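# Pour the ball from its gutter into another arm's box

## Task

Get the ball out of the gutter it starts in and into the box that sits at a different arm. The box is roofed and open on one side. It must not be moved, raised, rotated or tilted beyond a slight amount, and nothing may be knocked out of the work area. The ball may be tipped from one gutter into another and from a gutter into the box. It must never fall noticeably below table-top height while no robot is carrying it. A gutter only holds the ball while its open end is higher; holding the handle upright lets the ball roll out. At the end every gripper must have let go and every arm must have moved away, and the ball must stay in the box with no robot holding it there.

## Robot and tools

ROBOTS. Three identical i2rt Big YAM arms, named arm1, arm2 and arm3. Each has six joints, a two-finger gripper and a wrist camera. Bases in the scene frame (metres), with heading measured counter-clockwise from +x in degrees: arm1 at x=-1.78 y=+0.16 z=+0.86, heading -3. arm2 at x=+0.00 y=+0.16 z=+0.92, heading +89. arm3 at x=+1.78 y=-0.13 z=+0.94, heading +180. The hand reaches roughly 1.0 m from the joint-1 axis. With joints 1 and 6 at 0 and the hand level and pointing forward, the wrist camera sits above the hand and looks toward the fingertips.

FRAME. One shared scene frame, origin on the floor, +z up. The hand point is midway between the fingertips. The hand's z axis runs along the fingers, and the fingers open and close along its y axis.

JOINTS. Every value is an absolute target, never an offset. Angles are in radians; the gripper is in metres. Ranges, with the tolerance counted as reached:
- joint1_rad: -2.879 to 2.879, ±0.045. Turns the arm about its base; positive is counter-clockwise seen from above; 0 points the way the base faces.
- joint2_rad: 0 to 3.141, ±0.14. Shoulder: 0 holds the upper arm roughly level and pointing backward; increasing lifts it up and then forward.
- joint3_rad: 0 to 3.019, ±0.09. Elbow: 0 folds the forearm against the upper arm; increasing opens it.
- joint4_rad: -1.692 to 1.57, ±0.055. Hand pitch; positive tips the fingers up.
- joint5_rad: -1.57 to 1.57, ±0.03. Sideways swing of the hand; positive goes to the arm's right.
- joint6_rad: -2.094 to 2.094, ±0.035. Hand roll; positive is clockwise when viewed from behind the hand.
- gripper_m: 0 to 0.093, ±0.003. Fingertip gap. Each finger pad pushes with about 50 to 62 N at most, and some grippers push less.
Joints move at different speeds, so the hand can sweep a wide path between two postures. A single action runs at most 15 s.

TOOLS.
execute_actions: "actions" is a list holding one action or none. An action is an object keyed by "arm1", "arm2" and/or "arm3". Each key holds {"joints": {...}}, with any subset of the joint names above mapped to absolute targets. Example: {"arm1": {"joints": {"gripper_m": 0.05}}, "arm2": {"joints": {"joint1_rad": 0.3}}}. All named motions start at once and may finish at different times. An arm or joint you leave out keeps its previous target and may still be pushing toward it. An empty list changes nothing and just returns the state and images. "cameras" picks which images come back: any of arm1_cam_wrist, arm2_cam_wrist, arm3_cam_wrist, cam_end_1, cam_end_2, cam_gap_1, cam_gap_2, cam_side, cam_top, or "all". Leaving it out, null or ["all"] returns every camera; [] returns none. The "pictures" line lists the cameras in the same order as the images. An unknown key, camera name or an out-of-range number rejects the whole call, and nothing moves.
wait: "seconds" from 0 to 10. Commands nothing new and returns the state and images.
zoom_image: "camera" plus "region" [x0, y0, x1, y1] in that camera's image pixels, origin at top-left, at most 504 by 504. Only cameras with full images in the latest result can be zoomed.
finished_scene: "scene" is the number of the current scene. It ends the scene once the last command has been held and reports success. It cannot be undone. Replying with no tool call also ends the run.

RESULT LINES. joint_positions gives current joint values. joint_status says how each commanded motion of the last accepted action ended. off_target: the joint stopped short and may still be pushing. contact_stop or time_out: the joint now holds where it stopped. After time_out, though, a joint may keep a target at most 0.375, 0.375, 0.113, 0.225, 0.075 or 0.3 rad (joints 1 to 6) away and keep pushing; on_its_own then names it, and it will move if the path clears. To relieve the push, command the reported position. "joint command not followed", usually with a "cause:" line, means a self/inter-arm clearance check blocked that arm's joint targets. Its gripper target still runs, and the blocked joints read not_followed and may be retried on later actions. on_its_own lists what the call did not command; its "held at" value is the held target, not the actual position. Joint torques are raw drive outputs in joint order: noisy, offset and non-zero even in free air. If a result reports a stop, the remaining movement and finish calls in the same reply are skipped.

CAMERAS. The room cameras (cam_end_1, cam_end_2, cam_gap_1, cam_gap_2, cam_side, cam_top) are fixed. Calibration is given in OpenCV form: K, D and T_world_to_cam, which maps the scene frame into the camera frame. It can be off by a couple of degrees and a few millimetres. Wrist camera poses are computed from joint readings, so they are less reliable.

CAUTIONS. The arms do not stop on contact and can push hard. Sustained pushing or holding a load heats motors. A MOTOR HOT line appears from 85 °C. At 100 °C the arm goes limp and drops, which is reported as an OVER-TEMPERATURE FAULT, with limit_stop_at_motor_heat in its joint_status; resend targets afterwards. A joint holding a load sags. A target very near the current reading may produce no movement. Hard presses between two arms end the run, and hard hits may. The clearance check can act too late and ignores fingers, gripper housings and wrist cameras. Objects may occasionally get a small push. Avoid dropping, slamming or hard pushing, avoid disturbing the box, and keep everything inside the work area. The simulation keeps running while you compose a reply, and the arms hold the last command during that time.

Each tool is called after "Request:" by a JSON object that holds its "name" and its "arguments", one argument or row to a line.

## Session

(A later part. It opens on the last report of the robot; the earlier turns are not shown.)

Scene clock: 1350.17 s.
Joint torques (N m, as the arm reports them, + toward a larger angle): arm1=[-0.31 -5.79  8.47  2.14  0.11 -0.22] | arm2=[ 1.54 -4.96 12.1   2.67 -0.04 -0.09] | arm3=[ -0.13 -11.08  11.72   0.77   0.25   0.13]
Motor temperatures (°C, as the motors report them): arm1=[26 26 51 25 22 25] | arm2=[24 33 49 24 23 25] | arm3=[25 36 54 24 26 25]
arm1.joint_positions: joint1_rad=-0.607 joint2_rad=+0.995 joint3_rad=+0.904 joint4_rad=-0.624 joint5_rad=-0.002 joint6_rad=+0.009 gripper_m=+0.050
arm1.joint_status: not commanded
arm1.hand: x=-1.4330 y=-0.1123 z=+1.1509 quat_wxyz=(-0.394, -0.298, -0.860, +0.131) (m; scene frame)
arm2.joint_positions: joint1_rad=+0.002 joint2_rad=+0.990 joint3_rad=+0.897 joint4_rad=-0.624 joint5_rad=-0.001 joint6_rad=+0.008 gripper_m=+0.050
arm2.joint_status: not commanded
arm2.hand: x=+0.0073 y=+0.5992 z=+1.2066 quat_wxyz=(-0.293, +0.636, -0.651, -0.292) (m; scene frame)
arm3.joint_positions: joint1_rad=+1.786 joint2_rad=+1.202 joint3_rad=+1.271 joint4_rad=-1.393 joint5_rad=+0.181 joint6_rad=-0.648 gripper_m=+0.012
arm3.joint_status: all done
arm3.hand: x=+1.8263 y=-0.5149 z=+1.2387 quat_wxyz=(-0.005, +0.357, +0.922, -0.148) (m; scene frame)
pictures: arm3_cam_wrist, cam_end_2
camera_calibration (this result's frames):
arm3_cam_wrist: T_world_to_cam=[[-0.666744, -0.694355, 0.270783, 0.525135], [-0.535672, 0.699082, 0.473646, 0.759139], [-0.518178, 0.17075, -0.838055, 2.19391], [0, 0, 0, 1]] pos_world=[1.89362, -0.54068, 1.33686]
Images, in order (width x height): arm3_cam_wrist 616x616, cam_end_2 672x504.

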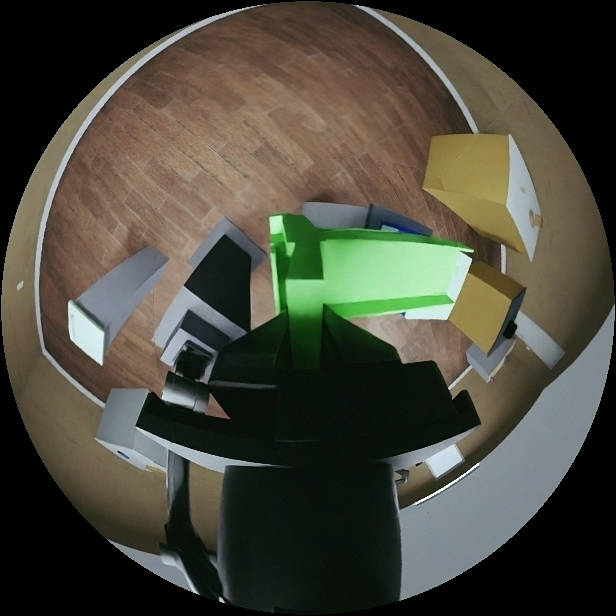

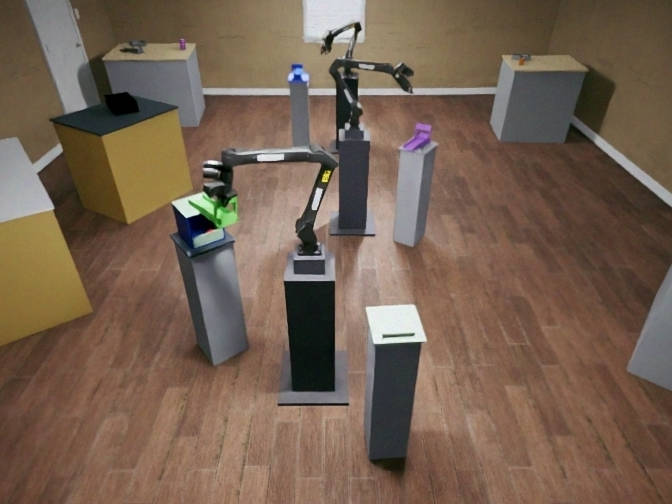

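Request:
{"name": "execute_actions", "arguments": {
  "actions": [
    {"arm3":{"joints":{"joint1_rad":-2.275,"joint5_rad":0.2,"joint6_rad":-0.785}}}
  ],
  "cameras": ["cam_end_2"]
}}

Request:
{"name": "execute_actions", "arguments": {
  "actions": [
    {"arm3":{"joints":{"joint2_rad":1.62,"joint3_rad":1.27,"joint4_rad":-0.86,"joint5_rad":0.115}}}
  ],
  "cameras": ["arm3_cam_wrist","cam_end_2"]
}}

Scene clock: 1357.97 s.
Joint torques (N m, as the arm reports them, + toward a larger angle): arm1=[-0.28 -5.88  8.45  2.1   0.11 -0.22] | arm2=[ 1.45 -4.97 12.05  2.7  -0.03 -0.09] | arm3=[-0.81 -9.77 11.98  0.6   0.2  -0.06]
Motor temperatures (°C, as the motors report them): arm1=[26 26 51 25 22 25] | arm2=[24 33 49 24 23 25] | arm3=[25 35 56 24 26 25]
arm1.joint_positions: joint1_rad=-0.607 joint2_rad=+0.995 joint3_rad=+0.904 joint4_rad=-0.624 joint5_rad=-0.002 joint6_rad=+0.009 gripper_m=+0.050
arm1.joint_status: not commanded
arm1.hand: x=-1.4330 y=-0.1123 z=+1.1509 quat_wxyz=(-0.394, -0.298, -0.860, +0.131) (m; scene frame)
arm2.joint_positions: joint1_rad=+0.002 joint2_rad=+0.990 joint3_rad=+0.897 joint4_rad=-0.624 joint5_rad=-0.001 joint6_rad=+0.008 gripper_m=+0.050
arm2.joint_status: not commanded
arm2.hand: x=+0.0073 y=+0.5992 z=+1.2066 quat_wxyz=(-0.293, +0.636, -0.651, -0.292) (m; scene frame)
arm3.joint_positions: joint1_rad=-2.273 joint2_rad=+1.208 joint3_rad=+1.271 joint4_rad=-1.393 joint5_rad=+0.198 joint6_rad=-0.774 gripper_m=+0.012
arm3.joint_status: all done
arm3.hand: x=+2.0557 y=+0.1461 z=+1.2412 quat_wxyz=(-0.128, +0.713, -0.683, +0.097) (m; scene frame)
pictures: cam_end_2
Images, in order (width x height): cam_end_2 672x504.

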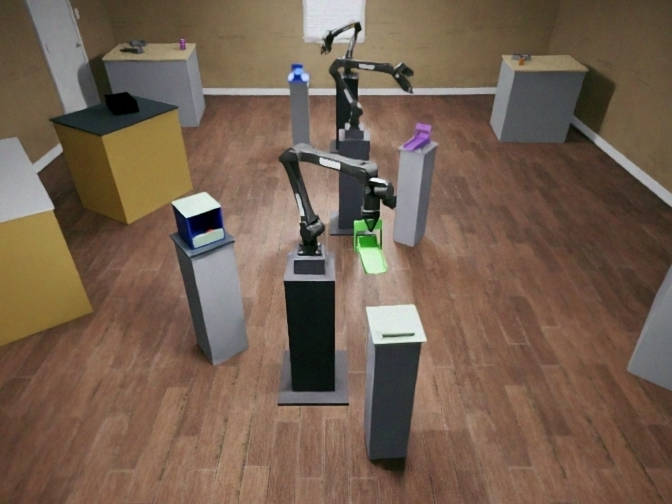

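Scene clock: 1359.33 s.
Joint torques (N m, as the arm reports them, + toward a larger angle): arm1=[-0.25 -5.67  8.43  2.13  0.11 -0.22] | arm2=[ 1.55 -4.94 12.08  2.71 -0.04 -0.1 ] | arm3=[ -0.41 -18.59   9.62   1.51   0.07  -0.05]
Motor temperatures (°C, as the motors report them): arm1=[26 26 51 25 22 25] | arm2=[24 33 49 24 23 25] | arm3=[25 36 55 24 26 25]
arm1.joint_positions: joint1_rad=-0.607 joint2_rad=+0.995 joint3_rad=+0.904 joint4_rad=-0.624 joint5_rad=-0.002 joint6_rad=+0.009 gripper_m=+0.050
arm1.joint_status: not commanded
arm1.hand: x=-1.4330 y=-0.1123 z=+1.1509 quat_wxyz=(-0.394, -0.298, -0.860, +0.131) (m; scene frame)
arm2.joint_positions: joint1_rad=+0.002 joint2_rad=+0.990 joint3_rad=+0.897 joint4_rad=-0.624 joint5_rad=-0.001 joint6_rad=+0.008 gripper_m=+0.050
arm2.joint_status: not commanded
arm2.hand: x=+0.0073 y=+0.5992 z=+1.2066 quat_wxyz=(-0.293, +0.636, -0.651, -0.292) (m; scene frame)
arm3.joint_positions: joint1_rad=-2.273 joint2_rad=+1.650 joint3_rad=+1.245 joint4_rad=-0.878 joint5_rad=+0.114 joint6_rad=-0.775 gripper_m=+0.012
arm3.joint_status: all done
arm3.hand: x=+2.1447 y=+0.2700 z=+1.0631 quat_wxyz=(-0.151, +0.716, -0.680, +0.054) (m; scene frame)
pictures: arm3_cam_wrist, cam_end_2
camera_calibration (this result's frames):
arm3_cam_wrist: T_world_to_cam=[[0.959083, 0.0178603, 0.282562, -2.36173], [-0.114309, -0.888626, 0.444159, 0.0204921], [0.259025, -0.458285, -0.850224, 0.593562], [0, 0, 0, 1]] pos_world=[2.11369, 0.332411, 1.16289]
Images, in order (width x height): arm3_cam_wrist 616x616, cam_end_2 672x504.

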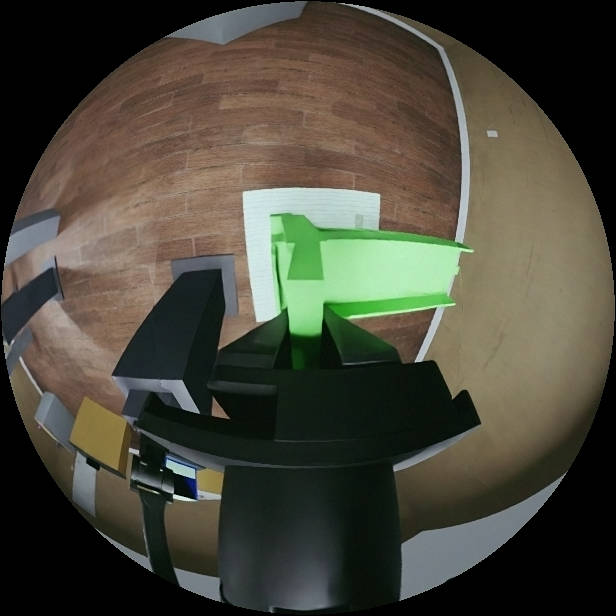

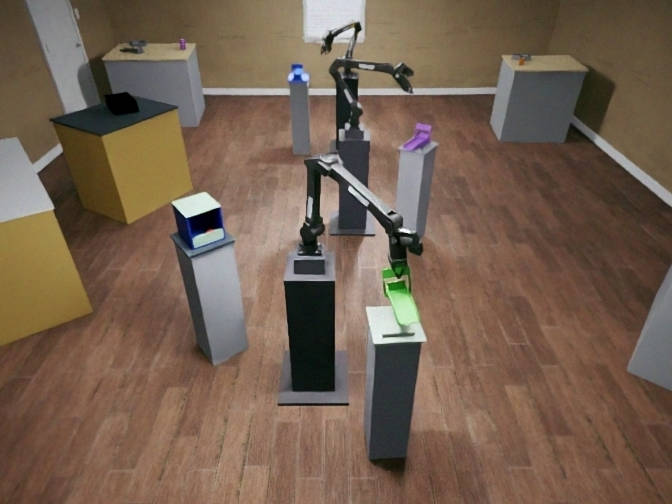

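Request:
{"name": "execute_actions", "arguments": {
  "actions": [
    {"arm3":{"joints":{"joint2_rad":1.815,"joint4_rad":-0.85}}}
  ],
  "cameras": ["arm3_cam_wrist","cam_end_2"]
}}

Scene clock: 1367.93 s.
Joint torques (N m, as the arm reports them, + toward a larger angle): arm1=[-0.21 -5.78  8.47  2.14  0.12 -0.23] | arm2=[ 1.45 -4.93 12.09  2.71 -0.04 -0.09] | arm3=[ -0.4  -19.07   8.66   0.87   0.05  -0.06]
Motor temperatures (°C, as the motors report them): arm1=[26 26 51 25 22 25] | arm2=[24 33 49 24 23 25] | arm3=[25 36 55 24 26 25]
arm1.joint_positions: joint1_rad=-0.607 joint2_rad=+0.995 joint3_rad=+0.904 joint4_rad=-0.624 joint5_rad=-0.002 joint6_rad=+0.009 gripper_m=+0.050
arm1.joint_status: not commanded
arm1.hand: x=-1.4330 y=-0.1123 z=+1.1509 quat_wxyz=(-0.394, -0.298, -0.860, +0.131) (m; scene frame)
arm2.joint_positions: joint1_rad=+0.002 joint2_rad=+0.990 joint3_rad=+0.897 joint4_rad=-0.624 joint5_rad=-0.001 joint6_rad=+0.008 gripper_m=+0.050
arm2.joint_status: not commanded
arm2.hand: x=+0.0073 y=+0.5992 z=+1.2066 quat_wxyz=(-0.293, +0.636, -0.651, -0.292) (m; scene frame)
arm3.joint_positions: joint1_rad=-2.269 joint2_rad=+1.827 joint3_rad=+1.246 joint4_rad=-0.860 joint5_rad=+0.115 joint6_rad=-0.775 gripper_m=+0.012
arm3.joint_status: all done
arm3.hand: x=+2.1411 y=+0.2666 z=+0.9726 quat_wxyz=(-0.072, +0.726, -0.681, +0.058) (m; scene frame)
pictures: arm3_cam_wrist, cam_end_2
camera_calibration (this result's frames):
arm3_cam_wrist: T_world_to_cam=[[0.982593, 0.0477681, 0.179525, -2.2907], [-0.0616994, -0.827605, 0.55791, -0.182286], [0.175226, -0.559275, -0.810252, 0.683564], [0, 0, 0, 1]] pos_world=[2.1198, 0.340862, 1.06679]
Images, in order (width x height): arm3_cam_wrist 616x616, cam_end_2 672x504.

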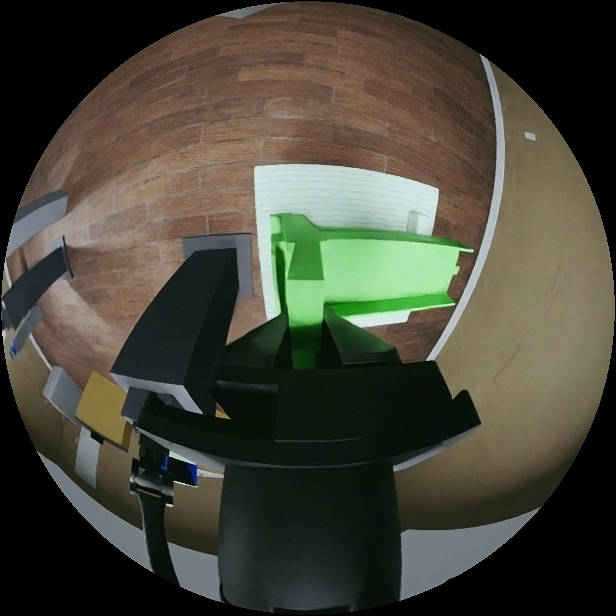

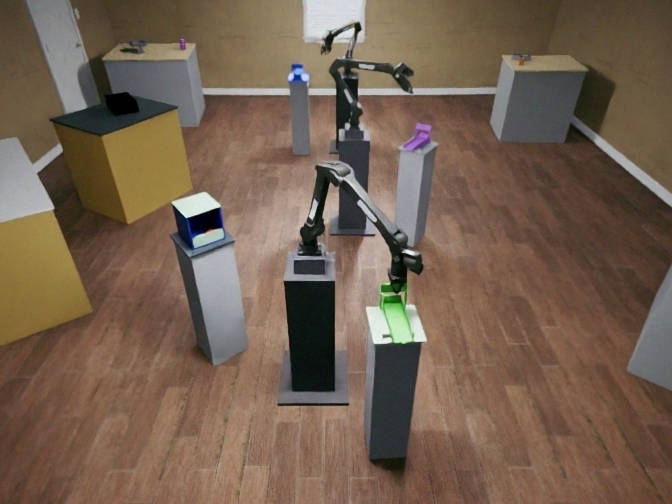

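Request:
{"name": "execute_actions", "arguments": {
  "actions": [
    {"arm3":{"joints":{"gripper_m":0.05}}}
  ],
  "cameras": ["arm3_cam_wrist"]
}}

Request:
{"name": "execute_actions", "arguments": {
  "actions": [
    {"arm3":{"joints":{"joint2_rad":1.5}}}
  ],
  "cameras": ["arm3_cam_wrist","cam_end_2","cam_side"]
}}

Scene clock: 1374.80 s.
Joint torques (N m, as the arm reports them, + toward a larger angle): arm1=[-0.4  -5.8   8.43  2.11  0.1  -0.23] | arm2=[ 1.5  -4.88 12.07  2.69 -0.04 -0.09] | arm3=[  0.04 -18.92   8.67   0.89   0.04  -0.02]
Motor temperatures (°C, as the motors report them): arm1=[26 26 51 25 22 25] | arm2=[24 33 49 24 23 25] | arm3=[25 37 54 24 26 25]
arm1.joint_positions: joint1_rad=-0.607 joint2_rad=+0.995 joint3_rad=+0.904 joint4_rad=-0.624 joint5_rad=-0.002 joint6_rad=+0.009 gripper_m=+0.050
arm1.joint_status: not commanded
arm1.hand: x=-1.4330 y=-0.1123 z=+1.1509 quat_wxyz=(-0.394, -0.298, -0.860, +0.131) (m; scene frame)
arm2.joint_positions: joint1_rad=+0.002 joint2_rad=+0.990 joint3_rad=+0.897 joint4_rad=-0.624 joint5_rad=-0.001 joint6_rad=+0.008 gripper_m=+0.050
arm2.joint_status: not commanded
arm2.hand: x=+0.0073 y=+0.5992 z=+1.2066 quat_wxyz=(-0.293, +0.636, -0.651, -0.292) (m; scene frame)
arm3.joint_positions: joint1_rad=-2.269 joint2_rad=+1.827 joint3_rad=+1.246 joint4_rad=-0.860 joint5_rad=+0.114 joint6_rad=-0.775 gripper_m=+0.050
arm3.joint_status: all done
arm3.hand: x=+2.1410 y=+0.2667 z=+0.9726 quat_wxyz=(-0.072, +0.726, -0.681, +0.058) (m; scene frame)
pictures: arm3_cam_wrist
camera_calibration (this result's frames):
arm3_cam_wrist: T_world_to_cam=[[0.982691, 0.0477844, 0.178982, -2.29029], [-0.0612905, -0.827884, 0.557541, -0.182654], [0.174818, -0.55886, -0.810626, 0.684742], [0, 0, 0, 1]] pos_world=[2.11975, 0.340899, 1.06683]
Images, in order (width x height): arm3_cam_wrist 616x616.

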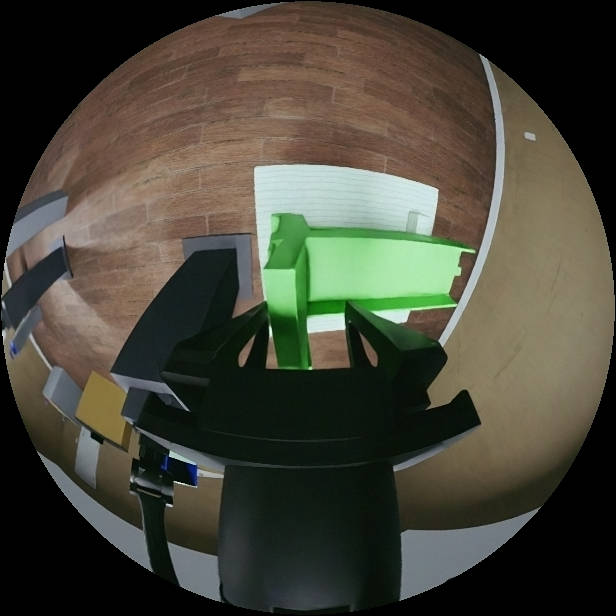

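Scene clock: 1376.13 s.
Joint torques (N m, as the arm reports them, + toward a larger angle): arm1=[-0.3  -5.78  8.47  2.1   0.11 -0.22] | arm2=[ 1.6  -4.91 12.09  2.68 -0.04 -0.09] | arm3=[ -0.81 -14.48  10.3    1.34   0.06   0.03]
Motor temperatures (°C, as the motors report them): arm1=[26 26 51 25 22 25] | arm2=[24 33 49 24 23 25] | arm3=[25 37 54 24 26 25]
arm1.joint_positions: joint1_rad=-0.607 joint2_rad=+0.995 joint3_rad=+0.904 joint4_rad=-0.624 joint5_rad=-0.002 joint6_rad=+0.009 gripper_m=+0.050
arm1.joint_status: not commanded
arm1.hand: x=-1.4330 y=-0.1123 z=+1.1509 quat_wxyz=(-0.394, -0.298, -0.860, +0.131) (m; scene frame)
arm2.joint_positions: joint1_rad=+0.002 joint2_rad=+0.990 joint3_rad=+0.897 joint4_rad=-0.624 joint5_rad=-0.001 joint6_rad=+0.008 gripper_m=+0.050
arm2.joint_status: not commanded
arm2.hand: x=+0.0073 y=+0.5992 z=+1.2066 quat_wxyz=(-0.293, +0.636, -0.651, -0.292) (m; scene frame)
arm3.joint_positions: joint1_rad=-2.269 joint2_rad=+1.492 joint3_rad=+1.246 joint4_rad=-0.860 joint5_rad=+0.114 joint6_rad=-0.775 gripper_m=+0.050
arm3.joint_status: all done
arm3.hand: x=+2.1423 y=+0.2706 z=+1.1466 quat_wxyz=(-0.237, +0.701, -0.670, +0.049) (m; scene frame)
pictures: arm3_cam_wrist, cam_end_2, cam_side
camera_calibration (this result's frames):
arm3_cam_wrist: T_world_to_cam=[[0.9205, -0.0226651, 0.390085, -2.41269], [-0.153043, -0.939468, 0.306557, 0.238217], [0.359524, -0.341886, -0.868249, 0.439411], [0, 0, 0, 1]] pos_world=[2.09936, 0.319342, 1.24965]
Images, in order (width x height): arm3_cam_wrist 616x616, cam_end_2 672x504, cam_side 672x504.

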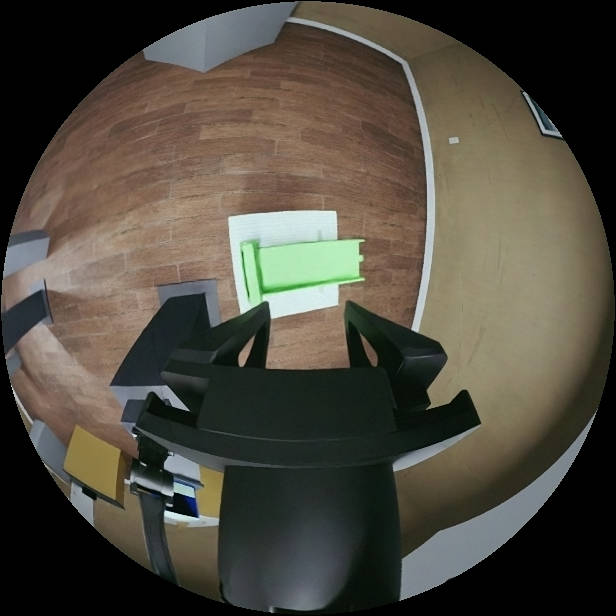

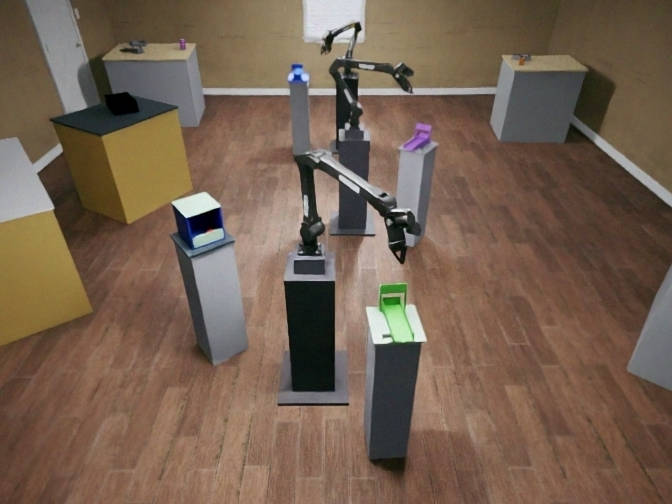

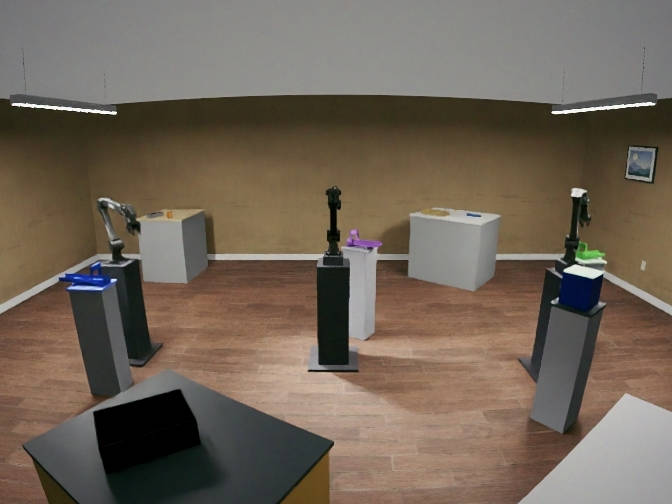

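Request:
{"name": "execute_actions", "arguments": {
  "actions": [
    {"arm3":{"joints":{"joint2_rad":1.0,"joint3_rad":1.0}}}
  ],
  "cameras": ["cam_end_2"]
}}

Request:
{"name": "zoom_image", "arguments": {
  "camera": "cam_end_2",
  "region": [150, 170, 260, 270]
}}

Scene clock: 1385.37 s.
Joint torques (N m, as the arm reports them, + toward a larger angle): arm1=[-0.2  -5.8   8.48  2.12  0.1  -0.22] | arm2=[ 1.52 -4.97 12.09  2.69 -0.04 -0.09] | arm3=[-0.84 -5.69  9.27  1.55  0.07 -0.06]
Motor temperatures (°C, as the motors report them): arm1=[26 25 51 25 22 25] | arm2=[24 33 49 24 23 25] | arm3=[25 36 54 24 26 25]
arm1.joint_positions: joint1_rad=-0.607 joint2_rad=+0.995 joint3_rad=+0.904 joint4_rad=-0.624 joint5_rad=-0.002 joint6_rad=+0.009 gripper_m=+0.050
arm1.joint_status: not commanded
arm1.hand: x=-1.4330 y=-0.1123 z=+1.1509 quat_wxyz=(-0.394, -0.298, -0.860, +0.131) (m; scene frame)
arm2.joint_positions: joint1_rad=+0.002 joint2_rad=+0.990 joint3_rad=+0.897 joint4_rad=-0.624 joint5_rad=-0.001 joint6_rad=+0.008 gripper_m=+0.050
arm2.joint_status: not commanded
arm2.hand: x=+0.0073 y=+0.5992 z=+1.2066 quat_wxyz=(-0.293, +0.636, -0.651, -0.292) (m; scene frame)
arm3.joint_positions: joint1_rad=-2.269 joint2_rad=+0.992 joint3_rad=+0.997 joint4_rad=-0.857 joint5_rad=+0.114 joint6_rad=-0.775 gripper_m=+0.050
arm3.joint_status: all done
arm3.hand: x=+2.0600 y=+0.1751 z=+1.2467 quat_wxyz=(-0.358, +0.670, -0.649, +0.041) (m; scene frame)
pictures: cam_end_2
Images, in order (width x height): cam_end_2 672x504.

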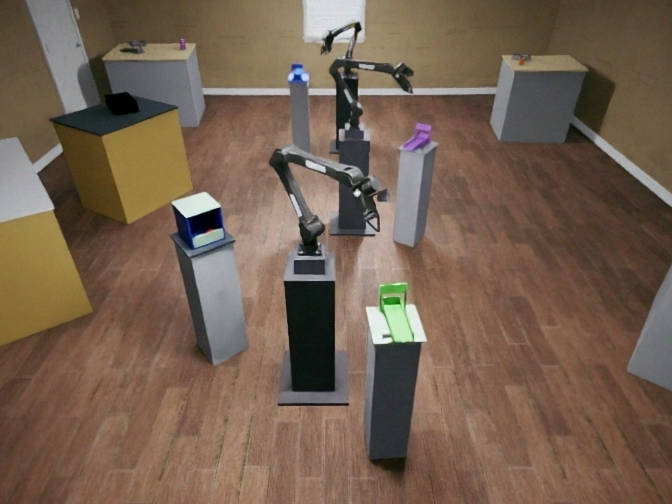

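Region (150, 170, 260, 270) of cam_end_2's 672x504 image, scaled by 4.582, with more detail than that image has; it fills the top 458 rows of this view, and the rest is white.

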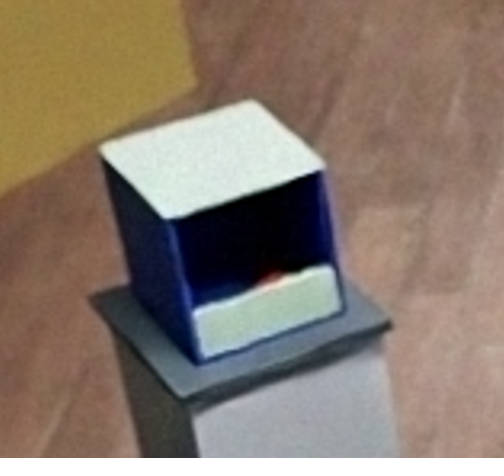

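Ball is in the box, box unmoved, all grippers released and clear.

Request:
{"name": "finished_scene", "arguments": {
  "scene": 1
}}

The scene is finished: the task was done.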